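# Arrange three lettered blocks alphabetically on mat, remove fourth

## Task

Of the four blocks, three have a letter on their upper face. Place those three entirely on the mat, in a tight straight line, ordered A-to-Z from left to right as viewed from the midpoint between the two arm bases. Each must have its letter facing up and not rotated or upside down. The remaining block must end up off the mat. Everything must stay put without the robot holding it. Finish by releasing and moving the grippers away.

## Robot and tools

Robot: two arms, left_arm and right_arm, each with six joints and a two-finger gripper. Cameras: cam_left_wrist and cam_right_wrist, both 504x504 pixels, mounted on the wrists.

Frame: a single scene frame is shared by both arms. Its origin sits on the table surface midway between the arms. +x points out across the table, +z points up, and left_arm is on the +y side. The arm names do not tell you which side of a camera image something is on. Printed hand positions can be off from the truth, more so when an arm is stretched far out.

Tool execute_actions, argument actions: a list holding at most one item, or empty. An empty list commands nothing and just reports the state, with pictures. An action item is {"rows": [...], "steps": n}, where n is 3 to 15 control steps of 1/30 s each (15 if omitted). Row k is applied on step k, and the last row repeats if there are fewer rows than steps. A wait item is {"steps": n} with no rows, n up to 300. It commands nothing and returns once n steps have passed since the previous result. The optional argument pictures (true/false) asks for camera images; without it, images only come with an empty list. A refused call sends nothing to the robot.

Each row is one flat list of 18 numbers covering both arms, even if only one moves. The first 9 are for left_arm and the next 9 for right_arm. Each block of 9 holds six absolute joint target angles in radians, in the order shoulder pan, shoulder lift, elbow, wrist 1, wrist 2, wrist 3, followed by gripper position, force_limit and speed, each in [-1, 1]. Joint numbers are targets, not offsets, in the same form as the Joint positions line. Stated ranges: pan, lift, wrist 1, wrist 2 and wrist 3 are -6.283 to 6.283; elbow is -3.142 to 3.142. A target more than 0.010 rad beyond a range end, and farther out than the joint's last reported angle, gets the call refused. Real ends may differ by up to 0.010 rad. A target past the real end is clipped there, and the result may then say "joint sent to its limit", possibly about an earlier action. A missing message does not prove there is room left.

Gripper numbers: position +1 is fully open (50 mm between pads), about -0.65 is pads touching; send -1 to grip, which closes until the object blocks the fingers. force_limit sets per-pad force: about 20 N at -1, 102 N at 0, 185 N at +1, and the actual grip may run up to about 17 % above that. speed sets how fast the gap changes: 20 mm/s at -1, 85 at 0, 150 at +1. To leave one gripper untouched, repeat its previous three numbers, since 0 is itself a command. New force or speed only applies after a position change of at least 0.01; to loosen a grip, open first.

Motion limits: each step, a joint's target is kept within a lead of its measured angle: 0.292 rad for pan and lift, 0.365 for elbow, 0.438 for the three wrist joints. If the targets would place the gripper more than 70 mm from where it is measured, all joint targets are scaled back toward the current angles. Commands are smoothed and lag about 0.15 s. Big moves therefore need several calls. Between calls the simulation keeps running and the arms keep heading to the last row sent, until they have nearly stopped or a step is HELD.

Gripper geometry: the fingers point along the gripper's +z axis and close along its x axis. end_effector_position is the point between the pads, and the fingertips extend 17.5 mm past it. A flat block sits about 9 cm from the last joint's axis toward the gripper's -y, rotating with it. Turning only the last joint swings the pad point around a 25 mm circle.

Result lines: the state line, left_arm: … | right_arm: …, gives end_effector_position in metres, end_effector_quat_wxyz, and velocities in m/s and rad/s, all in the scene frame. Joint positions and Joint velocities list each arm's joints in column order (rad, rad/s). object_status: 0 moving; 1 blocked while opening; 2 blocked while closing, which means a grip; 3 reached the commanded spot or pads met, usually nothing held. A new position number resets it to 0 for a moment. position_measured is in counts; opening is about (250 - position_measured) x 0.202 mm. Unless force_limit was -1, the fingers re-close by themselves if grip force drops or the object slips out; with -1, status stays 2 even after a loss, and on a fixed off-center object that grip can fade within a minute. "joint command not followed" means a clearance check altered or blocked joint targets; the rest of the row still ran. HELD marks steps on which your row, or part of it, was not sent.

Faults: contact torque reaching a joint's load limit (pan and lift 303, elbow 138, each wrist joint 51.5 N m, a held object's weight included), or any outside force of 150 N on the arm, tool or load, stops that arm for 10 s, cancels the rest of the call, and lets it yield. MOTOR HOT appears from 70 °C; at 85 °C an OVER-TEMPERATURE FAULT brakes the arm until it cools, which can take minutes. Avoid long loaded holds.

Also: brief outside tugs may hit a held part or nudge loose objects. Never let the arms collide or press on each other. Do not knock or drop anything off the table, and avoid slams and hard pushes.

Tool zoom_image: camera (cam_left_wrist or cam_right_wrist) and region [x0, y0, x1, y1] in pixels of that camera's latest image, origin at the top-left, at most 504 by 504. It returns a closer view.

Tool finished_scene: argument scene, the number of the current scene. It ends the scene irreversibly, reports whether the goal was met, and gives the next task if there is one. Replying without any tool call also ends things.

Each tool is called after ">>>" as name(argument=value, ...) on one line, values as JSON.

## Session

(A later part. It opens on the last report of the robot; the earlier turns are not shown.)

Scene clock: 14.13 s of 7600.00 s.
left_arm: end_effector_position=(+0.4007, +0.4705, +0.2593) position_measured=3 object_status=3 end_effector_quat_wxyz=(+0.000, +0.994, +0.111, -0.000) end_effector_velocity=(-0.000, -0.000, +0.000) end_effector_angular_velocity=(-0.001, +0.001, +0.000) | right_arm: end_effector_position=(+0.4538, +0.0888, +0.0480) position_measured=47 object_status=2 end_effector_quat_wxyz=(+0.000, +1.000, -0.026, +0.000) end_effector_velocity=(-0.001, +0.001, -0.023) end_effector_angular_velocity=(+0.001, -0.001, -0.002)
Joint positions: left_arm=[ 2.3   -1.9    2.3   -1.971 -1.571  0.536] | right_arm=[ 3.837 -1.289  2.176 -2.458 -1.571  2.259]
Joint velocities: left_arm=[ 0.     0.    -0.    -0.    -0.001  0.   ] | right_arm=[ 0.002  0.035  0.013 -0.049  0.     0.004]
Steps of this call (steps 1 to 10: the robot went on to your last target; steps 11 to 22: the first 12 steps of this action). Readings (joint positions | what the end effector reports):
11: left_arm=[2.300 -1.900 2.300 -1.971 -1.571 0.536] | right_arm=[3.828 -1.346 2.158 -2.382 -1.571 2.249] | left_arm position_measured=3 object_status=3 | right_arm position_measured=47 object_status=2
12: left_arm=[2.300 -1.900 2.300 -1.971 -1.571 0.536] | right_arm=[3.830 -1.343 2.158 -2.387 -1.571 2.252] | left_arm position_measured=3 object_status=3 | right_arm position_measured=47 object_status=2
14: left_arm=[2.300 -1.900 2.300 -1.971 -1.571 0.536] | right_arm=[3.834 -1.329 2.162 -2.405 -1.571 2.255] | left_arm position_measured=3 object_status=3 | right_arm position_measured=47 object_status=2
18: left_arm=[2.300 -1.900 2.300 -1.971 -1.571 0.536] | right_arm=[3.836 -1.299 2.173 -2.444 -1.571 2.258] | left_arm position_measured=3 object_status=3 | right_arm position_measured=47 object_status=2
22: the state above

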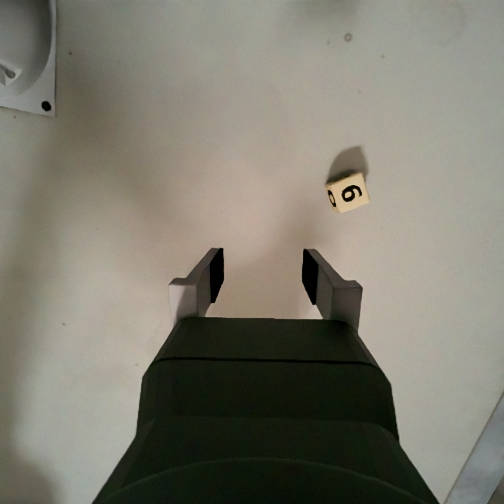

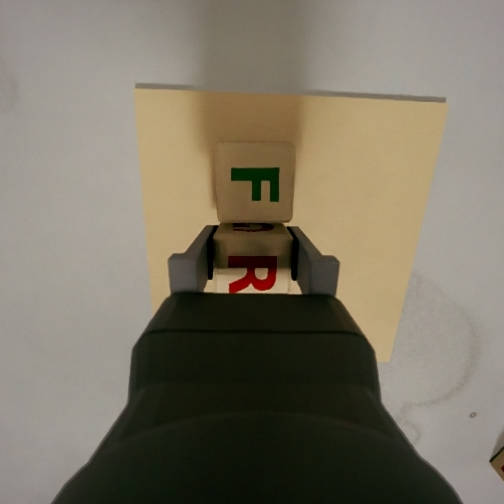

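>>> execute_actions(actions=[{"rows":[[2.3,-1.9,2.3,-1.971,-1.571,0.5358,1,-0.4,0,3.837,-1.274,2.180,-2.477,-1.571,2.258,-1,-0.4,-0.3],[2.3,-1.9,2.3,-1.971,-1.571,0.5358,1,-0.4,0,3.8367,-1.2634,2.1826,-2.490,-1.571,2.258,-1,-0.4,-0.3]],"steps":13}])

>>> execute_actions(actions=[{"rows":[[2.3,-1.9,2.3,-1.971,-1.571,0.5358,1,-0.4,0,3.8367,-1.2634,2.1826,-2.490,-1.571,2.258,1,-0.4,0]],"steps":8}], pictures=true)

Scene clock: 14.60 s of 7600.00 s.
left_arm: end_effector_position=(+0.4007, +0.4705, +0.2593) position_measured=3 object_status=3 end_effector_quat_wxyz=(+0.000, +0.994, +0.111, -0.000) end_effector_velocity=(-0.000, +0.000, -0.000) end_effector_angular_velocity=(-0.000, +0.000, +0.001) | right_arm: end_effector_position=(+0.4545, +0.0891, +0.0329) position_measured=47 object_status=2 end_effector_quat_wxyz=(+0.000, +1.000, -0.026, +0.000) end_effector_velocity=(+0.002, +0.001, -0.005) end_effector_angular_velocity=(+0.003, -0.004, +0.002)
Joint positions: left_arm=[ 2.3   -1.9    2.3   -1.971 -1.571  0.536] | right_arm=[ 3.837 -1.265  2.182 -2.488 -1.571  2.258]
Joint velocities: left_arm=[ 0.001 -0.     0.     0.    -0.    -0.   ] | right_arm=[-0.     0.01   0.001 -0.016 -0.    -0.002]
Steps of this call (steps 1 to 3: the last 3 steps of your previous action; step 4: the robot went on to your last target; steps 5 to 14: the first 10 steps of this action). Readings (joint positions | what the end effector reports):
5: left_arm=[2.300 -1.900 2.300 -1.971 -1.571 0.536] | right_arm=[3.838 -1.286 2.177 -2.462 -1.571 2.259] | left_arm position_measured=3 object_status=3 | right_arm position_measured=47 object_status=2
6: left_arm=[2.300 -1.900 2.300 -1.971 -1.571 0.536] | right_arm=[3.838 -1.282 2.178 -2.467 -1.571 2.259] | left_arm position_measured=3 object_status=3 | right_arm position_measured=47 object_status=2
8: left_arm=[2.300 -1.900 2.300 -1.971 -1.571 0.536] | right_arm=[3.837 -1.273 2.180 -2.477 -1.571 2.259] | left_arm position_measured=3 object_status=3 | right_arm position_measured=47 object_status=2
12: left_arm=[2.300 -1.900 2.300 -1.971 -1.571 0.536] | right_arm=[3.837 -1.266 2.182 -2.486 -1.571 2.258] | left_arm position_measured=3 object_status=3 | right_arm position_measured=47 object_status=2
14: the state above

Scene clock: 14.87 s of 7600.00 s.
left_arm: end_effector_position=(+0.4007, +0.4705, +0.2593) position_measured=3 object_status=3 end_effector_quat_wxyz=(+0.000, +0.994, +0.111, -0.000) end_effector_velocity=(+0.000, -0.000, +0.000) end_effector_angular_velocity=(-0.000, +0.000, +0.000) | right_arm: end_effector_position=(+0.4545, +0.0889, +0.0318) position_measured=3 object_status=0 end_effector_quat_wxyz=(+0.000, +1.000, -0.026, -0.000) end_effector_velocity=(+0.000, +0.001, +0.001) end_effector_angular_velocity=(+0.002, -0.003, -0.000)
Joint positions: left_arm=[ 2.3   -1.9    2.3   -1.971 -1.571  0.536] | right_arm=[ 3.837 -1.263  2.183 -2.49  -1.571  2.258]
Joint velocities: left_arm=[ 0.  0. -0. -0. -0.  0.] | right_arm=[ 0.    -0.002  0.    -0.002  0.     0.   ]
Steps of this call (steps 1 to 3: the last 3 steps of your previous action; steps 4 to 8: the first 5 steps of this action). Readings (joint positions | what the end effector reports):
4: left_arm=[2.300 -1.900 2.300 -1.971 -1.571 0.536] | right_arm=[3.837 -1.264 2.182 -2.489 -1.571 2.258] | left_arm position_measured=3 object_status=3 | right_arm position_measured=39 object_status=0
5: left_arm=[2.300 -1.900 2.300 -1.971 -1.571 0.536] | right_arm=[3.837 -1.264 2.183 -2.490 -1.571 2.258] | left_arm position_measured=3 object_status=3 | right_arm position_measured=24 object_status=0
7: left_arm=[2.300 -1.900 2.300 -1.971 -1.571 0.536] | right_arm=[3.837 -1.263 2.183 -2.490 -1.571 2.258] | left_arm position_measured=3 object_status=3 | right_arm position_measured=4 object_status=0
8: the state above

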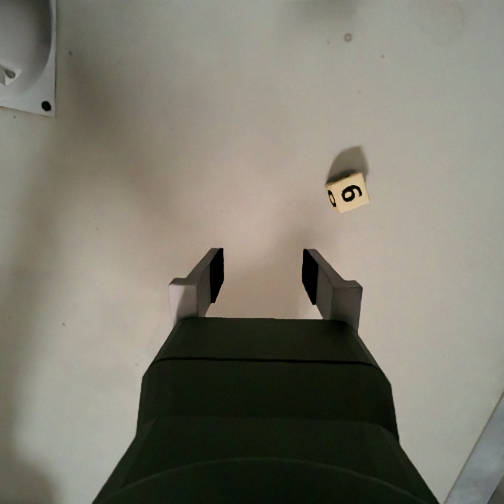

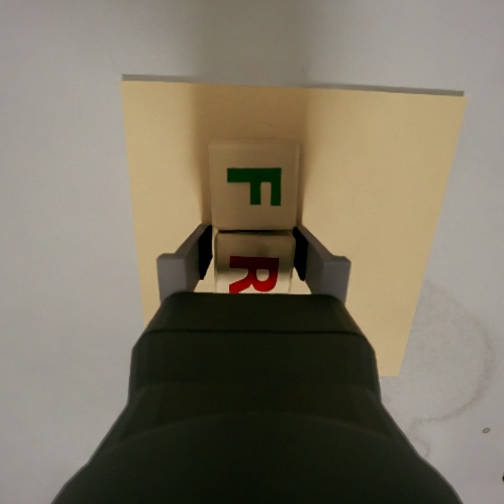

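>>> execute_actions(actions=[{"rows":[[2.3,-1.9,2.3,-1.971,-1.571,0.5358,1,-0.4,0,3.8367,-1.285,2.176,-2.462,-1.571,2.258,1,-0.4,0],[2.3,-1.9,2.3,-1.971,-1.571,0.5358,1,-0.4,0,3.8367,-1.315,2.166,-2.422,-1.571,2.258,1,-0.4,0],[2.3,-1.9,2.3,-1.971,-1.571,0.5358,1,-0.4,0,3.8367,-1.345,2.155,-2.381,-1.571,2.258,1,-0.4,0],[2.3,-1.9,2.3,-1.971,-1.571,0.5358,1,-0.4,0,3.8367,-1.36,2.149,-2.36,-1.571,2.258,1,-0.4,0],[2.3,-1.9,2.3,-1.971,-1.571,0.5358,1,-0.4,0,3.8367,-1.36,2.149,-2.36,-1.571,2.258,1,-0.4,0],[2.3,-1.9,2.3,-1.971,-1.571,0.5358,1,-0.4,0,3.8367,-1.36,2.149,-2.36,-1.571,2.258,1,-0.4,0],[2.3,-1.9,2.3,-1.971,-1.571,0.5358,1,-0.4,0,3.81,-1.36,2.135,-2.35,-1.571,2.2,1,-0.4,0],[2.3,-1.9,2.3,-1.971,-1.571,0.5358,1,-0.4,0,3.77,-1.35,2.12,-2.342,-1.571,2.1,1,-0.4,0],[2.3,-1.9,2.3,-1.971,-1.571,0.5358,1,-0.4,0,3.3509,-1.2527,1.9431,-2.2612,-1.571,0.605,1,-0.4,0]],"steps":15}])

>>> execute_actions(actions=[{"steps":40}], pictures=true)

>>> zoom_image(camera="cam_right_wrist", region=[190, 170, 316, 296])

Scene clock: 15.63 s of 7600.00 s.
left_arm: end_effector_position=(+0.4007, +0.4705, +0.2593) position_measured=3 object_status=3 end_effector_quat_wxyz=(+0.000, +0.994, +0.111, -0.000) end_effector_velocity=(-0.000, -0.000, -0.001) end_effector_angular_velocity=(+0.001, +0.001, -0.001) | right_arm: end_effector_position=(+0.5142, +0.0664, +0.0955) position_measured=3 object_status=3 end_effector_quat_wxyz=(-0.000, +1.000, +0.003, +0.001) end_effector_velocity=(+0.407, -0.177, +0.049) end_effector_angular_velocity=(-0.002, +0.002, +0.267)
Joint positions: left_arm=[ 2.3   -1.9    2.3   -1.971 -1.571  0.536] | right_arm=[ 3.757 -1.326  2.105 -2.351 -1.571  2.122]
Joint velocities: left_arm=[-0.     0.     0.001 -0.    -0.     0.   ] | right_arm=[-0.548  0.152 -0.329  0.179  0.    -0.815]
Steps of this call (steps 1 to 3: the last 3 steps of your previous action; steps 4 to 11: the robot went on to your last target; steps 12 to 23: the first 12 steps of this action). Readings (joint positions | what the end effector reports):
12: left_arm=[2.300 -1.900 2.300 -1.971 -1.571 0.536] | right_arm=[3.837 -1.264 2.183 -2.489 -1.571 2.258] | left_arm position_measured=3 object_status=3 | right_arm position_measured=3 object_status=3
13: left_arm=[2.300 -1.900 2.300 -1.971 -1.571 0.536] | right_arm=[3.837 -1.270 2.181 -2.480 -1.571 2.258] | left_arm position_measured=3 object_status=3 | right_arm position_measured=3 object_status=3
15: left_arm=[2.300 -1.900 2.300 -1.971 -1.571 0.536] | right_arm=[3.837 -1.300 2.170 -2.441 -1.571 2.258] | left_arm position_measured=3 object_status=3 | right_arm position_measured=3 object_status=3
19: left_arm=[2.300 -1.900 2.300 -1.971 -1.571 0.536] | right_arm=[3.828 -1.342 2.151 -2.380 -1.571 2.237] | left_arm position_measured=3 object_status=3 | right_arm position_measured=3 object_status=3
23: the state above

Scene clock: 16.97 s of 7600.00 s.
left_arm: end_effector_position=(+0.4007, +0.4705, +0.2593) position_measured=3 object_status=3 end_effector_quat_wxyz=(+0.000, +0.994, +0.111, -0.000) end_effector_velocity=(+0.000, +0.000, +0.000) end_effector_angular_velocity=(+0.000, -0.000, +0.000) | right_arm: end_effector_position=(+0.7286, -0.1662, +0.1202) position_measured=3 object_status=3 end_effector_quat_wxyz=(+0.000, +0.849, +0.529, -0.000) end_effector_velocity=(-0.000, +0.001, +0.000) end_effector_angular_velocity=(+0.000, -0.000, +0.017)
Joint positions: left_arm=[ 2.3   -1.9    2.3   -1.971 -1.571  0.536] | right_arm=[ 3.351 -1.253  1.943 -2.261 -1.571  0.607]
Joint velocities: left_arm=[ 0.    -0.     0.     0.     0.001  0.   ] | right_arm=[ 0.002  0.    -0.     0.     0.    -0.015]
Kept back: nothing.
Steps of this call (steps 1 to 3: the last 3 steps of your previous action; steps 4 to 40: the robot went on to your last target). Readings (joint positions | what the end effector reports):
1: left_arm=[2.300 -1.900 2.300 -1.971 -1.571 0.536] | right_arm=[3.738 -1.321 2.094 -2.345 -1.571 2.094] | left_arm position_measured=3 object_status=3 | right_arm position_measured=3 object_status=3
2: left_arm=[2.300 -1.900 2.300 -1.971 -1.571 0.536] | right_arm=[3.719 -1.316 2.084 -2.339 -1.571 2.066] | left_arm position_measured=3 object_status=3 | right_arm position_measured=3 object_status=3
4: left_arm=[2.300 -1.900 2.300 -1.971 -1.571 0.536] | right_arm=[3.682 -1.308 2.065 -2.329 -1.571 2.009] | left_arm position_measured=3 object_status=3 | right_arm position_measured=3 object_status=3
8: left_arm=[2.300 -1.900 2.300 -1.971 -1.571 0.536] | right_arm=[3.605 -1.294 2.035 -2.312 -1.571 1.893] | left_arm position_measured=3 object_status=3 | right_arm position_measured=3 object_status=3
40: the state above

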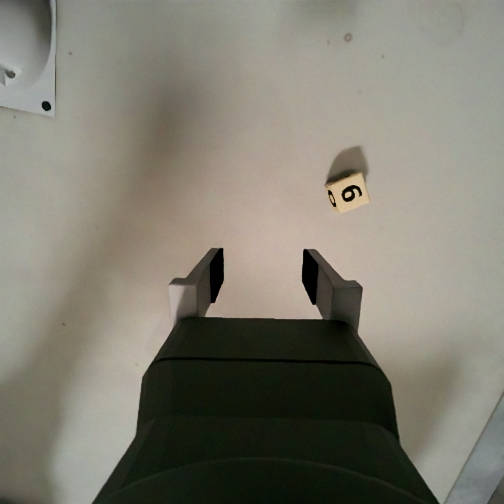

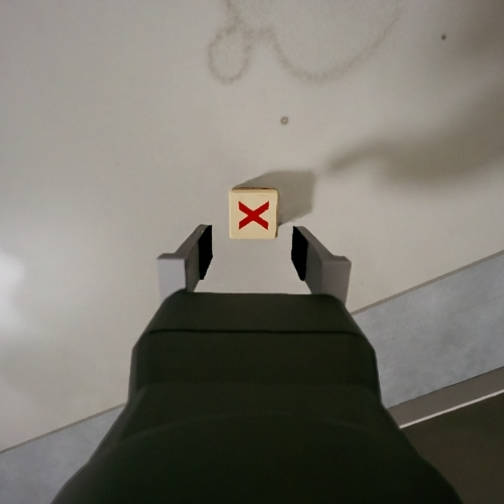

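Region (190, 170, 316, 296) of cam_right_wrist's 504x504 image, scaled by 4.000, with more detail than that image has.

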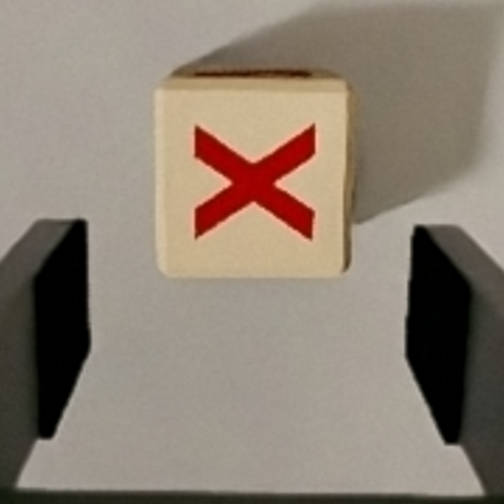

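>>> execute_actions(actions=[{"rows":[[2.3,-1.9,2.3,-1.971,-1.571,0.5358,1,-0.4,0,3.354,-1.237,1.959,-2.293,-1.571,0.608,1,-0.4,0],[2.3,-1.9,2.3,-1.971,-1.571,0.5358,1,-0.4,0,3.3575,-1.221,1.9745,-2.3245,-1.571,0.612,1,-0.4,0],[2.3,-1.9,2.3,-1.971,-1.571,0.5358,1,-0.4,0,3.3608,-1.205,1.9903,-2.3561,-1.571,0.615,1,-0.4,0]],"steps":15}], pictures=true)

>>> zoom_image(camera="cam_right_wrist", region=[205, 200, 301, 296])

Scene clock: 17.57 s of 7600.00 s.
left_arm: end_effector_position=(+0.4007, +0.4705, +0.2593) position_measured=3 object_status=3 end_effector_quat_wxyz=(+0.000, +0.994, +0.111, -0.000) end_effector_velocity=(-0.000, -0.000, +0.000) end_effector_angular_velocity=(-0.000, +0.000, +0.000) | right_arm: end_effector_position=(+0.7177, -0.1609, +0.0726) position_measured=3 object_status=3 end_effector_quat_wxyz=(+0.000, +0.848, +0.529, +0.000) end_effector_velocity=(-0.006, +0.002, -0.020) end_effector_angular_velocity=(-0.000, -0.000, +0.001)
Joint positions: left_arm=[ 2.3   -1.9    2.3   -1.971 -1.571  0.536] | right_arm=[ 3.36  -1.207  1.988 -2.352 -1.571  0.615]
Joint velocities: left_arm=[-0. -0. -0.  0. -0. -0.] | right_arm=[ 0.005  0.019  0.02  -0.04  -0.     0.004]
Steps of this call (steps 1 to 6: the robot went on to your last target; steps 7 to 18: the first 12 steps of this action). Readings (joint positions | what the end effector reports):
7: left_arm=[2.300 -1.900 2.300 -1.971 -1.571 0.536] | right_arm=[3.351 -1.252 1.943 -2.262 -1.571 0.605] | left_arm position_measured=3 object_status=3 | right_arm position_measured=3 object_status=3
8: left_arm=[2.300 -1.900 2.300 -1.971 -1.571 0.536] | right_arm=[3.351 -1.248 1.947 -2.272 -1.571 0.606] | left_arm position_measured=3 object_status=3 | right_arm position_measured=3 object_status=3
10: left_arm=[2.300 -1.900 2.300 -1.971 -1.571 0.536] | right_arm=[3.355 -1.231 1.965 -2.305 -1.571 0.610] | left_arm position_measured=3 object_status=3 | right_arm position_measured=3 object_status=3
14: left_arm=[2.300 -1.900 2.300 -1.971 -1.571 0.536] | right_arm=[3.359 -1.212 1.983 -2.341 -1.571 0.613] | left_arm position_measured=3 object_status=3 | right_arm position_measured=3 object_status=3
18: the state above

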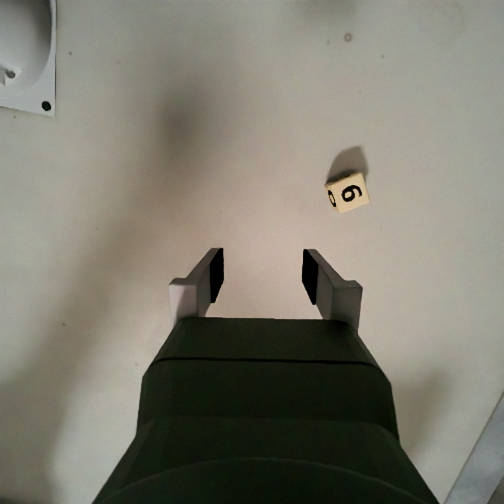

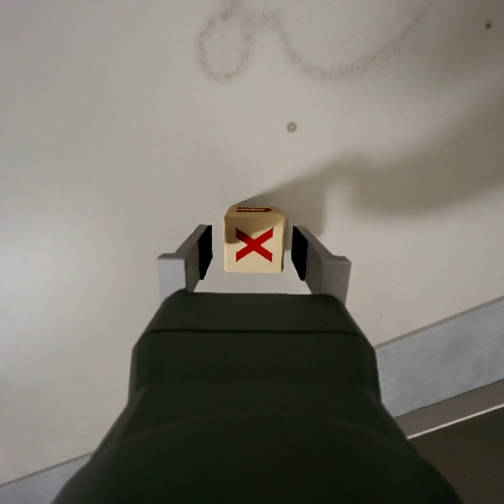

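Region (205, 200, 301, 296) of cam_right_wrist's 504x504 image, scaled by 5.250, with more detail than that image has.

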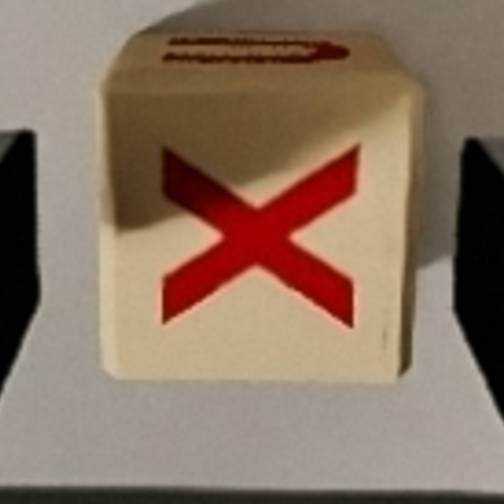

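>>> execute_actions(actions=[{"rows":[[2.3,-1.9,2.3,-1.971,-1.571,0.5358,1,-0.4,0,3.37,-1.22,2.0,-2.352,-1.571,0.75,1,-0.4,0],[2.3,-1.9,2.3,-1.971,-1.571,0.5358,1,-0.4,0,3.38,-1.232,2.016,-2.356,-1.571,0.9,1,-0.4,0],[2.3,-1.9,2.3,-1.971,-1.571,0.5358,1,-0.4,0,3.39,-1.244,2.032,-2.36,-1.571,1.1,1,-0.4,0],[2.3,-1.9,2.3,-1.971,-1.571,0.5358,1,-0.4,0,3.4035,-1.2547,2.0482,-2.3643,-1.571,3.7993,1,-0.4,0]],"steps":15}])

>>> execute_actions(actions=[{"steps":34}], pictures=true)

>>> zoom_image(camera="cam_right_wrist", region=[205, 200, 301, 296])

Scene clock: 18.30 s of 7600.00 s.
left_arm: end_effector_position=(+0.4007, +0.4705, +0.2593) position_measured=3 object_status=3 end_effector_quat_wxyz=(+0.000, +0.994, +0.111, -0.000) end_effector_velocity=(-0.000, +0.001, -0.001) end_effector_angular_velocity=(+0.001, +0.000, +0.000) | right_arm: end_effector_position=(+0.6901, -0.1268, +0.0769) position_measured=3 object_status=3 end_effector_quat_wxyz=(+0.000, +0.984, +0.177, +0.000) end_effector_velocity=(+0.027, +0.040, +0.003) end_effector_angular_velocity=(+0.000, +0.000, -2.662)
Joint positions: left_arm=[ 2.3   -1.9    2.3   -1.971 -1.571  0.536] | right_arm=[ 3.4   -1.251  2.043 -2.363 -1.571  1.415]
Joint velocities: left_arm=[ 0.    -0.     0.001 -0.     0.001  0.   ] | right_arm=[ 0.033 -0.036  0.046 -0.01   0.     2.695]
Steps of this call (steps 1 to 3: the last 3 steps of your previous action; steps 4 to 10: the robot went on to your last target; steps 11 to 22: the first 12 steps of this action). Readings (joint positions | what the end effector reports):
11: left_arm=[2.300 -1.900 2.300 -1.971 -1.571 0.536] | right_arm=[3.361 -1.205 1.991 -2.356 -1.571 0.619] | left_arm position_measured=3 object_status=3 | right_arm position_measured=3 object_status=3
12: left_arm=[2.300 -1.900 2.300 -1.971 -1.571 0.536] | right_arm=[3.363 -1.208 1.993 -2.356 -1.571 0.647] | left_arm position_measured=3 object_status=3 | right_arm position_measured=3 object_status=3
14: left_arm=[2.300 -1.900 2.300 -1.971 -1.571 0.536] | right_arm=[3.370 -1.218 2.002 -2.355 -1.571 0.752] | left_arm position_measured=3 object_status=3 | right_arm position_measured=3 object_status=3
18: left_arm=[2.300 -1.900 2.300 -1.971 -1.571 0.536] | right_arm=[3.391 -1.241 2.031 -2.361 -1.571 1.058] | left_arm position_measured=3 object_status=3 | right_arm position_measured=3 object_status=3
22: the state above

Scene clock: 19.43 s of 7600.00 s.
left_arm: end_effector_position=(+0.4007, +0.4705, +0.2593) position_measured=3 object_status=3 end_effector_quat_wxyz=(+0.000, +0.994, +0.111, -0.000) end_effector_velocity=(+0.000, -0.000, +0.000) end_effector_angular_velocity=(+0.000, -0.000, -0.000) | right_arm: end_effector_position=(+0.7174, -0.1591, +0.0772) position_measured=3 object_status=3 end_effector_quat_wxyz=(-0.000, -0.533, +0.846, -0.000) end_effector_velocity=(-0.001, -0.002, +0.000) end_effector_angular_velocity=(+0.000, -0.000, -0.073)
Joint positions: left_arm=[ 2.3   -1.9    2.3   -1.971 -1.571  0.536] | right_arm=[ 3.404 -1.255  2.048 -2.364 -1.571  3.791]
Joint velocities: left_arm=[-0.  0. -0. -0.  0.  0.] | right_arm=[-0.    -0.     0.     0.     0.     0.073]
Kept back: nothing.
Steps of this call (steps 1 to 3: the last 3 steps of your previous action; steps 4 to 34: the robot went on to your last target). Readings (joint positions | what the end effector reports):
1: left_arm=[2.300 -1.900 2.300 -1.971 -1.571 0.536] | right_arm=[3.401 -1.252 2.044 -2.364 -1.571 1.507] | left_arm position_measured=3 object_status=3 | right_arm position_measured=3 object_status=3
2: left_arm=[2.300 -1.900 2.300 -1.971 -1.571 0.536] | right_arm=[3.401 -1.253 2.045 -2.364 -1.571 1.599] | left_arm position_measured=3 object_status=3 | right_arm position_measured=3 object_status=3
4: left_arm=[2.300 -1.900 2.300 -1.971 -1.571 0.536] | right_arm=[3.402 -1.254 2.047 -2.364 -1.571 1.786] | left_arm position_measured=3 object_status=3 | right_arm position_measured=3 object_status=3
8: left_arm=[2.300 -1.900 2.300 -1.971 -1.571 0.536] | right_arm=[3.403 -1.254 2.048 -2.364 -1.571 2.161] | left_arm position_measured=3 object_status=3 | right_arm position_measured=3 object_status=3
34: the state above

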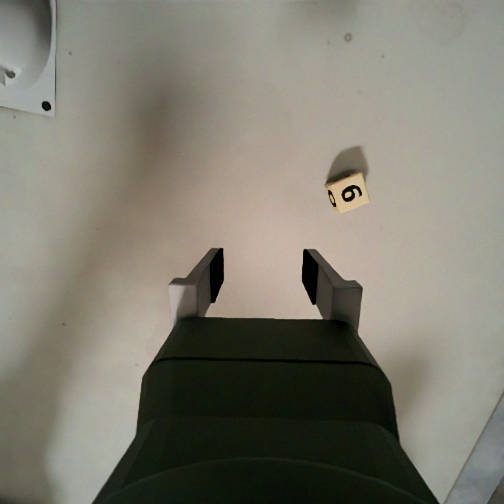

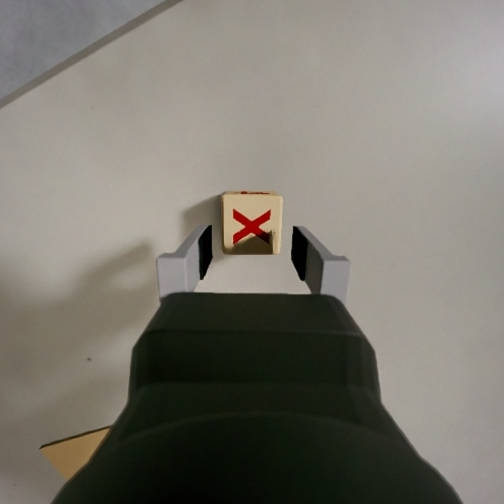

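Region (205, 200, 301, 296) of cam_right_wrist's 504x504 image, scaled by 5.250, with more detail than that image has.

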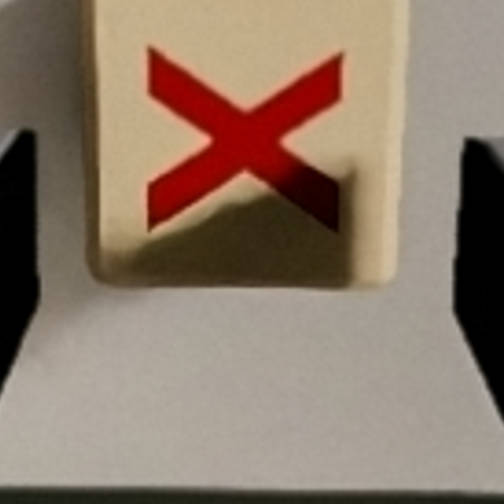

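>>> execute_actions(actions=[{"rows":[[2.3,-1.9,2.3,-1.971,-1.571,0.5358,1,-0.4,0,3.402,-1.237,2.052,-2.386,-1.571,3.798,1,-0.4,0],[2.3,-1.9,2.3,-1.971,-1.571,0.5358,1,-0.4,0,3.401,-1.2195,2.056,-2.4075,-1.571,3.797,1,-0.4,0],[2.3,-1.9,2.3,-1.971,-1.571,0.5358,1,-0.4,0,3.3997,-1.202,2.06,-2.429,-1.571,3.795,1,-0.4,0],[2.3,-1.9,2.3,-1.971,-1.571,0.5358,1,-0.4,0,3.3984,-1.1842,2.0641,-2.4507,-1.571,3.794,1,-0.4,0]],"steps":14}])

>>> execute_actions(actions=[{"rows":[[2.3,-1.9,2.3,-1.971,-1.571,0.5358,1,-0.4,0,3.3984,-1.1842,2.0641,-2.4507,-1.571,3.794,-1,-0.4,-0.3]],"steps":14}], pictures=true)

Scene clock: 20.00 s of 7600.00 s.
left_arm: end_effector_position=(+0.4007, +0.4705, +0.2593) position_measured=3 object_status=3 end_effector_quat_wxyz=(+0.000, +0.994, +0.111, -0.000) end_effector_velocity=(+0.000, -0.000, -0.000) end_effector_angular_velocity=(+0.000, -0.000, -0.000) | right_arm: end_effector_position=(+0.7227, -0.1616, +0.0329) position_measured=3 object_status=3 end_effector_quat_wxyz=(-0.000, -0.529, +0.848, -0.000) end_effector_velocity=(+0.003, -0.002, -0.032) end_effector_angular_velocity=(+0.001, -0.001, +0.001)
Joint positions: left_arm=[ 2.3   -1.9    2.3   -1.971 -1.571  0.536] | right_arm=[ 3.399 -1.189  2.063 -2.444 -1.571  3.794]
Joint velocities: left_arm=[-0.  0. -0.  0.  0.  0.] | right_arm=[-0.003  0.047  0.011 -0.059  0.001 -0.004]
Steps of this call (steps 1 to 6: the robot went on to your last target; steps 7 to 17: the first 11 steps of this action). Readings (joint positions | what the end effector reports):
7: left_arm=[2.300 -1.900 2.300 -1.971 -1.571 0.536] | right_arm=[3.404 -1.254 2.048 -2.365 -1.571 3.798] | left_arm position_measured=3 object_status=3 | right_arm position_measured=3 object_status=3
8: left_arm=[2.300 -1.900 2.300 -1.971 -1.571 0.536] | right_arm=[3.403 -1.250 2.049 -2.372 -1.571 3.798] | left_arm position_measured=3 object_status=3 | right_arm position_measured=3 object_status=3
10: left_arm=[2.300 -1.900 2.300 -1.971 -1.571 0.536] | right_arm=[3.402 -1.230 2.054 -2.395 -1.571 3.797] | left_arm position_measured=3 object_status=3 | right_arm position_measured=3 object_status=3
14: left_arm=[2.300 -1.900 2.300 -1.971 -1.571 0.536] | right_arm=[3.399 -1.197 2.061 -2.434 -1.571 3.795] | left_arm position_measured=3 object_status=3 | right_arm position_measured=3 object_status=3
17: the state above

Scene clock: 20.47 s of 7600.00 s.
left_arm: end_effector_position=(+0.4007, +0.4705, +0.2593) position_measured=3 object_status=3 end_effector_quat_wxyz=(+0.000, +0.994, +0.111, -0.000) end_effector_velocity=(-0.000, +0.000, -0.000) end_effector_angular_velocity=(+0.001, +0.000, -0.001) | right_arm: end_effector_position=(+0.7230, -0.1619, +0.0294) position_measured=47 object_status=2 end_effector_quat_wxyz=(+0.000, -0.529, +0.848, -0.000) end_effector_velocity=(-0.000, -0.000, -0.001) end_effector_angular_velocity=(+0.000, +0.001, -0.003)
Joint positions: left_arm=[ 2.3   -1.9    2.3   -1.971 -1.571  0.536] | right_arm=[ 3.398 -1.184  2.064 -2.451 -1.571  3.794]
Joint velocities: left_arm=[-0.     0.001  0.    -0.     0.     0.   ] | right_arm=[-0.     0.001  0.    -0.001  0.001  0.002]
Steps of this call (steps 1 to 3: the last 3 steps of your previous action; steps 4 to 14: the first 11 steps of this action). Readings (joint positions | what the end effector reports):
4: left_arm=[2.300 -1.900 2.300 -1.971 -1.571 0.536] | right_arm=[3.399 -1.186 2.064 -2.449 -1.571 3.794] | left_arm position_measured=3 object_status=3 | right_arm position_measured=10 object_status=0
5: left_arm=[2.300 -1.900 2.300 -1.971 -1.571 0.536] | right_arm=[3.398 -1.185 2.064 -2.449 -1.571 3.794] | left_arm position_measured=3 object_status=3 | right_arm position_measured=20 object_status=0
7: left_arm=[2.300 -1.900 2.300 -1.971 -1.571 0.536] | right_arm=[3.398 -1.185 2.064 -2.450 -1.571 3.794] | left_arm position_measured=3 object_status=3 | right_arm position_measured=42 object_status=0
11: left_arm=[2.300 -1.900 2.300 -1.971 -1.571 0.536] | right_arm=[3.398 -1.184 2.064 -2.451 -1.571 3.794] | left_arm position_measured=3 object_status=3 | right_arm position_measured=47 object_status=0
14: the state above

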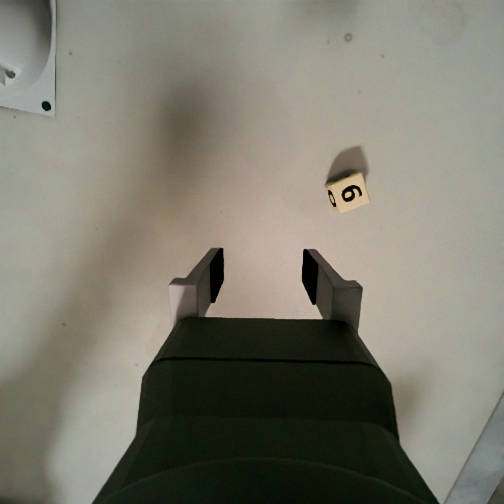

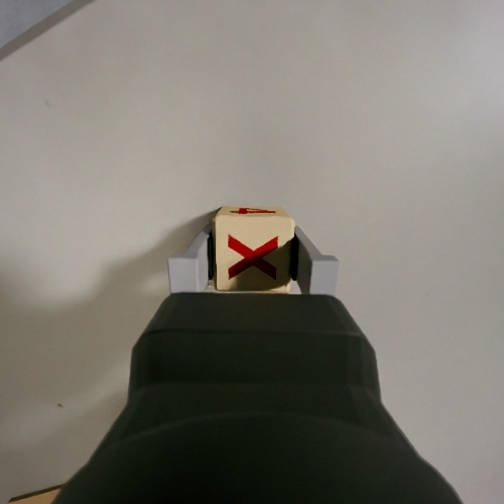

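>>> execute_actions(actions=[{"rows":[[2.3,-1.9,2.3,-1.971,-1.571,0.5358,1,-0.4,0,3.3984,-1.205,2.058,-2.424,-1.571,3.794,-1,-0.4,-0.3],[2.3,-1.9,2.3,-1.971,-1.571,0.5358,1,-0.4,0,3.3984,-1.23,2.052,-2.393,-1.571,3.794,-1,-0.4,-0.3],[2.3,-1.9,2.3,-1.971,-1.571,0.5358,1,-0.4,0,3.3984,-1.255,2.048,-2.364,-1.571,3.794,-1,-0.4,-0.3],[2.3,-1.9,2.3,-1.971,-1.571,0.5358,1,-0.4,0,3.41,-1.27,2.05,-2.351,-1.571,3.72,-1,-0.4,-0.3],[2.3,-1.9,2.3,-1.971,-1.571,0.5358,1,-0.4,0,3.43,-1.28,2.06,-2.351,-1.571,3.62,-1,-0.4,-0.3],[2.3,-1.9,2.3,-1.971,-1.571,0.5358,1,-0.4,0,3.45,-1.29,2.07,-2.351,-1.571,3.52,-1,-0.4,-0.3],[2.3,-1.9,2.3,-1.971,-1.571,0.5358,1,-0.4,0,3.47,-1.297,2.08,-2.354,-1.571,3.43,-1,-0.4,-0.3],[2.3,-1.9,2.3,-1.971,-1.571,0.5358,1,-0.4,0,3.49,-1.304,2.09,-2.357,-1.571,3.34,-1,-0.4,-0.3],[2.3,-1.9,2.3,-1.971,-1.571,0.5358,1,-0.4,0,3.51,-1.312,2.101,-2.36,-1.571,3.25,-1,-0.4,-0.3],[2.3,-1.9,2.3,-1.971,-1.571,0.5358,1,-0.4,0,3.53,-1.319,2.111,-2.363,-1.571,3.16,-1,-0.4,-0.3],[2.3,-1.9,2.3,-1.971,-1.571,0.5358,1,-0.4,0,3.55,-1.326,2.121,-2.366,-1.571,3.07,-1,-0.4,-0.3],[2.3,-1.9,2.3,-1.971,-1.571,0.5358,1,-0.4,0,3.57,-1.334,2.132,-2.369,-1.571,2.98,-1,-0.4,-0.3],[2.3,-1.9,2.3,-1.971,-1.571,0.5358,1,-0.4,0,3.59,-1.341,2.142,-2.372,-1.571,2.89,-1,-0.4,-0.3],[2.3,-1.9,2.3,-1.971,-1.571,0.5358,1,-0.4,0,3.61,-1.348,2.152,-2.375,-1.571,2.8,-1,-0.4,-0.3],[2.3,-1.9,2.3,-1.971,-1.571,0.5358,1,-0.4,0,3.7679,-1.4056,2.2345,-2.3997,-1.571,2.1892,-1,-0.4,-0.3]],"steps":15}])

>>> execute_actions(actions=[{"steps":27}], pictures=true)

Scene clock: 21.37 s of 7600.00 s.
left_arm: end_effector_position=(+0.4007, +0.4705, +0.2593) position_measured=3 object_status=3 end_effector_quat_wxyz=(+0.000, +0.994, +0.111, -0.000) end_effector_velocity=(-0.000, -0.001, +0.000) end_effector_angular_velocity=(-0.001, +0.000, -0.001) | right_arm: end_effector_position=(+0.6599, -0.0923, +0.0854) position_measured=47 object_status=2 end_effector_quat_wxyz=(+0.000, +0.752, -0.659, +0.000) end_effector_velocity=(-0.320, +0.313, +0.025) end_effector_angular_velocity=(-0.003, +0.011, +2.664)
Joint positions: left_arm=[ 2.3   -1.9    2.3   -1.971 -1.571  0.536] | right_arm=[ 3.498 -1.302  2.096 -2.364 -1.571  3.308]
Joint velocities: left_arm=[-0.001 -0.    -0.    -0.    -0.001  0.001] | right_arm=[ 0.481 -0.215  0.238 -0.012 -0.    -2.183]
Steps of this call (steps 1 to 3: the last 3 steps of your previous action; steps 4 to 15: the robot went on to your last target; steps 16 to 27: the first 12 steps of this action). Readings (joint positions | what the end effector reports):
16: left_arm=[2.300 -1.900 2.300 -1.971 -1.571 0.536] | right_arm=[3.398 -1.185 2.064 -2.450 -1.571 3.794] | left_arm position_measured=3 object_status=3 | right_arm position_measured=47 object_status=2
17: left_arm=[2.300 -1.900 2.300 -1.971 -1.571 0.536] | right_arm=[3.398 -1.190 2.064 -2.442 -1.571 3.794] | left_arm position_measured=3 object_status=3 | right_arm position_measured=47 object_status=2
19: left_arm=[2.300 -1.900 2.300 -1.971 -1.571 0.536] | right_arm=[3.399 -1.216 2.057 -2.410 -1.571 3.791] | left_arm position_measured=3 object_status=3 | right_arm position_measured=47 object_status=2
23: left_arm=[2.300 -1.900 2.300 -1.971 -1.571 0.536] | right_arm=[3.434 -1.268 2.065 -2.369 -1.571 3.605] | left_arm position_measured=3 object_status=3 | right_arm position_measured=47 object_status=2
27: the state above

Scene clock: 22.27 s of 7600.00 s.
left_arm: end_effector_position=(+0.4007, +0.4705, +0.2593) position_measured=3 object_status=3 end_effector_quat_wxyz=(+0.000, +0.994, +0.111, -0.000) end_effector_velocity=(-0.000, -0.000, +0.000) end_effector_angular_velocity=(-0.000, +0.000, -0.001) | right_arm: end_effector_position=(+0.4524, +0.0344, +0.0854) position_measured=47 object_status=2 end_effector_quat_wxyz=(+0.000, +1.000, -0.029, +0.000) end_effector_velocity=(-0.007, +0.003, +0.001) end_effector_angular_velocity=(+0.001, -0.001, +0.061)
Joint positions: left_arm=[ 2.3   -1.9    2.3   -1.971 -1.571  0.536] | right_arm=[ 3.767 -1.405  2.234 -2.4   -1.571  2.195]
Joint velocities: left_arm=[-0. -0. -0. -0. -0.  0.] | right_arm=[ 0.009 -0.004  0.004 -0.001  0.    -0.052]
Kept back: nothing.
Steps of this call (steps 1 to 3: the last 3 steps of your previous action; steps 4 to 27: the robot went on to your last target). Readings (joint positions | what the end effector reports):
1: left_arm=[2.300 -1.900 2.300 -1.971 -1.571 0.536] | right_arm=[3.514 -1.309 2.104 -2.365 -1.571 3.234] | left_arm position_measured=3 object_status=3 | right_arm position_measured=47 object_status=2
2: left_arm=[2.300 -1.900 2.300 -1.971 -1.571 0.536] | right_arm=[3.531 -1.316 2.112 -2.367 -1.571 3.160] | left_arm position_measured=3 object_status=3 | right_arm position_measured=47 object_status=2
4: left_arm=[2.300 -1.900 2.300 -1.971 -1.571 0.536] | right_arm=[3.564 -1.329 2.129 -2.371 -1.571 3.065] | left_arm position_measured=3 object_status=3 | right_arm position_measured=47 object_status=2
8: left_arm=[2.300 -1.900 2.300 -1.971 -1.571 0.536] | right_arm=[3.634 -1.355 2.165 -2.381 -1.571 2.902] | left_arm position_measured=3 object_status=3 | right_arm position_measured=47 object_status=2
27: the state above

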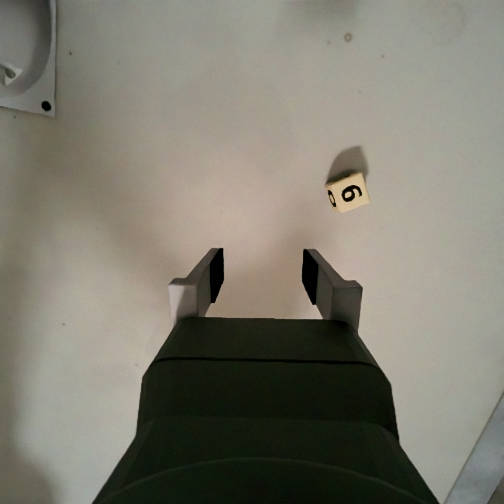

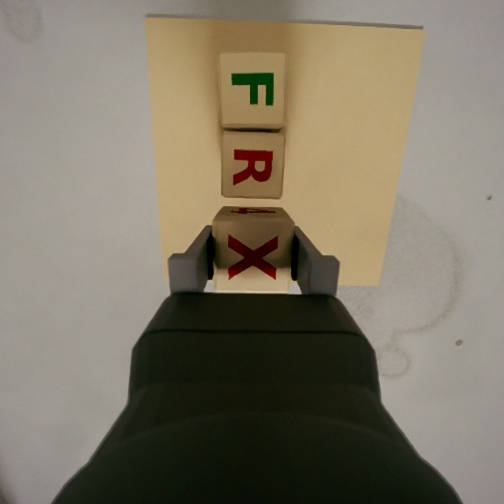

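>>> execute_actions(actions=[{"rows":[[2.3,-1.9,2.3,-1.971,-1.571,0.5358,1,-0.4,0,3.77,-1.389,2.238,-2.42,-1.571,2.191,-1,-0.4,-0.3],[2.3,-1.9,2.3,-1.971,-1.571,0.5358,1,-0.4,0,3.77,-1.374,2.244,-2.441,-1.571,2.191,-1,-0.4,-0.3],[2.3,-1.9,2.3,-1.971,-1.571,0.5358,1,-0.4,0,3.77,-1.3585,2.2497,-2.462,-1.571,2.191,-1,-0.4,-0.3],[2.3,-1.9,2.3,-1.971,-1.571,0.5358,1,-0.4,0,3.77,-1.3433,2.2552,-2.4827,-1.571,2.191,-1,-0.4,-0.3],[2.3,-1.9,2.3,-1.971,-1.571,0.5358,1,-0.4,0,3.77,-1.332,2.2587,-2.4975,-1.571,2.191,-1,-0.4,-0.3],[2.3,-1.9,2.3,-1.971,-1.571,0.5358,1,-0.4,0,3.77,-1.3205,2.2621,-2.5124,-1.571,2.191,-1,-0.4,-0.3]],"steps":15}])

>>> execute_actions(actions=[{"steps":8}], pictures=true)

Scene clock: 22.83 s of 7600.00 s.
left_arm: end_effector_position=(+0.4007, +0.4705, +0.2593) position_measured=3 object_status=3 end_effector_quat_wxyz=(+0.000, +0.994, +0.111, -0.000) end_effector_velocity=(+0.000, -0.000, +0.000) end_effector_angular_velocity=(+0.000, -0.000, -0.001) | right_arm: end_effector_position=(+0.4520, +0.0363, +0.0377) position_measured=47 object_status=2 end_effector_quat_wxyz=(+0.000, +1.000, -0.026, +0.000) end_effector_velocity=(+0.000, -0.000, -0.034) end_effector_angular_velocity=(+0.001, -0.002, -0.002)
Joint positions: left_arm=[ 2.3   -1.9    2.3   -1.971 -1.571  0.536] | right_arm=[ 3.77  -1.327  2.26  -2.504 -1.571  2.191]
Joint velocities: left_arm=[-0.001  0.    -0.    -0.     0.001 -0.   ] | right_arm=[-0.001  0.056  0.019 -0.077  0.     0.001]
Steps of this call (steps 1 to 5: the robot went on to your last target; steps 6 to 17: the first 12 steps of this action). Readings (joint positions | what the end effector reports):
6: left_arm=[2.300 -1.900 2.300 -1.971 -1.571 0.536] | right_arm=[3.768 -1.405 2.235 -2.401 -1.571 2.190] | left_arm position_measured=3 object_status=3 | right_arm position_measured=47 object_status=2
7: left_arm=[2.300 -1.900 2.300 -1.971 -1.571 0.536] | right_arm=[3.768 -1.401 2.235 -2.407 -1.571 2.190] | left_arm position_measured=3 object_status=3 | right_arm position_measured=47 object_status=2
9: left_arm=[2.300 -1.900 2.300 -1.971 -1.571 0.536] | right_arm=[3.769 -1.383 2.241 -2.429 -1.571 2.190] | left_arm position_measured=3 object_status=3 | right_arm position_measured=47 object_status=2
13: left_arm=[2.300 -1.900 2.300 -1.971 -1.571 0.536] | right_arm=[3.770 -1.342 2.255 -2.483 -1.571 2.191] | left_arm position_measured=3 object_status=3 | right_arm position_measured=47 object_status=2
17: the state above

Scene clock: 23.10 s of 7600.00 s.
left_arm: end_effector_position=(+0.4007, +0.4705, +0.2593) position_measured=3 object_status=3 end_effector_quat_wxyz=(+0.000, +0.994, +0.111, -0.000) end_effector_velocity=(-0.000, -0.000, -0.000) end_effector_angular_velocity=(-0.000, +0.000, -0.001) | right_arm: end_effector_position=(+0.4519, +0.0363, +0.0342) position_measured=47 object_status=2 end_effector_quat_wxyz=(+0.000, +1.000, -0.026, +0.000) end_effector_velocity=(-0.000, -0.000, -0.003) end_effector_angular_velocity=(-0.001, -0.001, +0.001)
Joint positions: left_arm=[ 2.3   -1.9    2.3   -1.971 -1.571  0.536] | right_arm=[ 3.77  -1.321  2.262 -2.512 -1.571  2.191]
Joint velocities: left_arm=[-0.001 -0.     0.     0.    -0.     0.   ] | right_arm=[ 0.001  0.005  0.002 -0.007 -0.001 -0.   ]
Kept back: nothing.
Steps of this call (steps 1 to 3: the last 3 steps of your previous action; steps 4 to 8: the robot went on to your last target). Readings (joint positions | what the end effector reports):
1: left_arm=[2.300 -1.900 2.300 -1.971 -1.571 0.536] | right_arm=[3.770 -1.325 2.261 -2.506 -1.571 2.191] | left_arm position_measured=3 object_status=3 | right_arm position_measured=47 object_status=2
2: left_arm=[2.300 -1.900 2.300 -1.971 -1.571 0.536] | right_arm=[3.770 -1.324 2.261 -2.508 -1.571 2.191] | left_arm position_measured=3 object_status=3 | right_arm position_measured=47 object_status=2
4: left_arm=[2.300 -1.900 2.300 -1.971 -1.571 0.536] | right_arm=[3.770 -1.322 2.261 -2.510 -1.571 2.191] | left_arm position_measured=3 object_status=3 | right_arm position_measured=47 object_status=2
8: the state above

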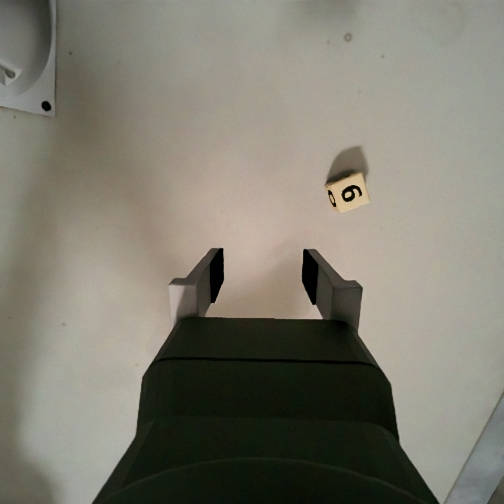

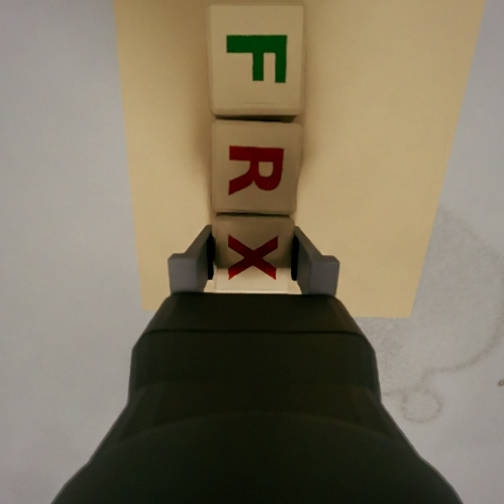

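Release, lift, retreat.

>>> execute_actions(actions=[{"rows":[[2.3,-1.9,2.3,-1.971,-1.571,0.5358,1,-0.4,0,3.77,-1.3205,2.2621,-2.5124,-1.571,2.191,1,-0.4,0],[2.3,-1.9,2.3,-1.971,-1.571,0.5358,1,-0.4,0,3.77,-1.3205,2.2621,-2.5124,-1.571,2.191,1,-0.4,0],[2.3,-1.9,2.3,-1.971,-1.571,0.5358,1,-0.4,0,3.77,-1.3205,2.2621,-2.5124,-1.571,2.191,1,-0.4,0],[2.3,-1.9,2.3,-1.971,-1.571,0.5358,1,-0.4,0,3.77,-1.3205,2.2621,-2.5124,-1.571,2.191,1,-0.4,0],[2.3,-1.9,2.3,-1.971,-1.571,0.5358,1,-0.4,0,3.77,-1.3433,2.2552,-2.4827,-1.571,2.191,1,-0.4,0],[2.3,-1.9,2.3,-1.971,-1.571,0.5358,1,-0.4,0,3.77,-1.374,2.244,-2.441,-1.571,2.191,1,-0.4,0],[2.3,-1.9,2.3,-1.971,-1.571,0.5358,1,-0.4,0,3.77,-1.404,2.2325,-2.399,-1.571,2.191,1,-0.4,0],[2.3,-1.9,2.3,-1.971,-1.571,0.5358,1,-0.4,0,3.77,-1.427,2.223,-2.367,-1.571,2.191,1,-0.4,0],[2.3,-1.9,2.3,-1.971,-1.571,0.5358,1,-0.4,0,3.77,-1.45,2.213,-2.334,-1.571,2.191,1,-0.4,0],[2.3,-1.9,2.3,-1.971,-1.571,0.5358,1,-0.4,0,3.77,-1.475,2.205,-2.301,-1.571,2.191,1,-0.4,0],[2.3,-1.9,2.3,-1.971,-1.571,0.5358,1,-0.4,0,3.76,-1.5,2.2,-2.271,-1.571,2.191,1,-0.4,0],[2.3,-1.9,2.3,-1.971,-1.571,0.5358,1,-0.4,0,3.75,-1.53,2.2,-2.241,-1.571,2.191,1,-0.4,0],[2.3,-1.9,2.3,-1.971,-1.571,0.5358,1,-0.4,0,3.6,-1.75,2.2,-2.021,-1.571,2.1,1,-0.4,0]],"steps":15}])

>>> execute_actions(actions=[{"steps":22}], pictures=true)

Scene clock: 23.73 s of 7600.00 s.
left_arm: end_effector_position=(+0.4007, +0.4705, +0.2593) position_measured=3 object_status=3 end_effector_quat_wxyz=(+0.000, +0.994, +0.111, -0.000) end_effector_velocity=(-0.000, -0.000, +0.000) end_effector_angular_velocity=(-0.000, -0.000, -0.000) | right_arm: end_effector_position=(+0.4515, +0.0340, +0.1093) position_measured=3 object_status=3 end_effector_quat_wxyz=(-0.000, +1.000, -0.027, +0.000) end_effector_velocity=(-0.002, -0.086, +0.410) end_effector_angular_velocity=(+0.003, -0.006, -0.117)
Joint positions: left_arm=[ 2.3   -1.9    2.3   -1.971 -1.571  0.536] | right_arm=[ 3.767 -1.442  2.219 -2.348 -1.571  2.191]
Joint velocities: left_arm=[ 0. -0. -0.  0. -0.  0.] | right_arm=[-0.116 -0.692 -0.18   0.864 -0.     0.001]
Steps of this call (steps 1 to 7: the robot went on to your last target; steps 8 to 19: the first 12 steps of this action). Readings (joint positions | what the end effector reports):
8: left_arm=[2.300 -1.900 2.300 -1.971 -1.571 0.536] | right_arm=[3.770 -1.321 2.262 -2.512 -1.571 2.191] | left_arm position_measured=3 object_status=3 | right_arm position_measured=39 object_status=0
9: left_arm=[2.300 -1.900 2.300 -1.971 -1.571 0.536] | right_arm=[3.770 -1.321 2.262 -2.512 -1.571 2.191] | left_arm position_measured=3 object_status=3 | right_arm position_measured=24 object_status=0
11: left_arm=[2.300 -1.900 2.300 -1.971 -1.571 0.536] | right_arm=[3.770 -1.321 2.262 -2.512 -1.571 2.191] | left_arm position_measured=3 object_status=3 | right_arm position_measured=4 object_status=0
15: left_arm=[2.300 -1.900 2.300 -1.971 -1.571 0.536] | right_arm=[3.770 -1.359 2.249 -2.461 -1.571 2.191] | left_arm position_measured=3 object_status=3 | right_arm position_measured=3 object_status=0
19: the state above

Scene clock: 24.47 s of 7600.00 s.
left_arm: end_effector_position=(+0.4007, +0.4705, +0.2593) position_measured=3 object_status=3 end_effector_quat_wxyz=(+0.000, +0.994, +0.111, -0.000) end_effector_velocity=(+0.000, +0.001, -0.000) end_effector_angular_velocity=(+0.002, -0.001, +0.000) | right_arm: end_effector_position=(+0.4514, -0.0730, +0.2558) position_measured=3 object_status=3 end_effector_quat_wxyz=(+0.000, +0.998, -0.065, +0.000) end_effector_velocity=(-0.001, -0.005, +0.006) end_effector_angular_velocity=(-0.000, -0.001, -0.002)
Joint positions: left_arm=[ 2.3   -1.9    2.3   -1.971 -1.571  0.536] | right_arm=[ 3.601 -1.748  2.2   -2.023 -1.571  2.1  ]
Joint velocities: left_arm=[ 0.    -0.     0.001  0.     0.001 -0.   ] | right_arm=[-0.008 -0.014 -0.001  0.014 -0.001 -0.006]
Kept back: nothing.
Steps of this call (steps 1 to 3: the last 3 steps of your previous action; steps 4 to 22: the robot went on to your last target). Readings (joint positions | what the end effector reports):
1: left_arm=[2.300 -1.900 2.300 -1.971 -1.571 0.536] | right_arm=[3.761 -1.466 2.214 -2.319 -1.571 2.190] | left_arm position_measured=3 object_status=3 | right_arm position_measured=3 object_status=3
2: left_arm=[2.300 -1.900 2.300 -1.971 -1.571 0.536] | right_arm=[3.746 -1.491 2.213 -2.292 -1.571 2.181] | left_arm position_measured=3 object_status=3 | right_arm position_measured=3 object_status=3
4: left_arm=[2.300 -1.900 2.300 -1.971 -1.571 0.536] | right_arm=[3.717 -1.541 2.211 -2.240 -1.571 2.165] | left_arm position_measured=3 object_status=3 | right_arm position_measured=3 object_status=3
8: left_arm=[2.300 -1.900 2.300 -1.971 -1.571 0.536] | right_arm=[3.660 -1.643 2.206 -2.133 -1.571 2.133] | left_arm position_measured=3 object_status=3 | right_arm position_measured=3 object_status=3
22: the state above

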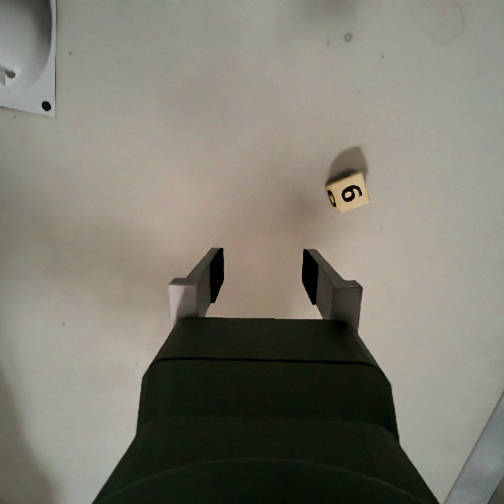

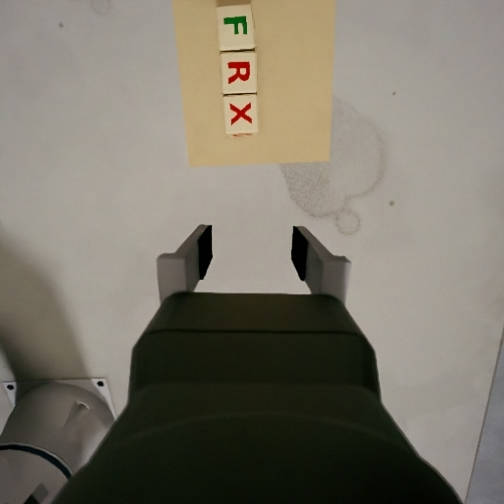

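>>> finished_scene(scene=1)

The scene is finished: the task was done.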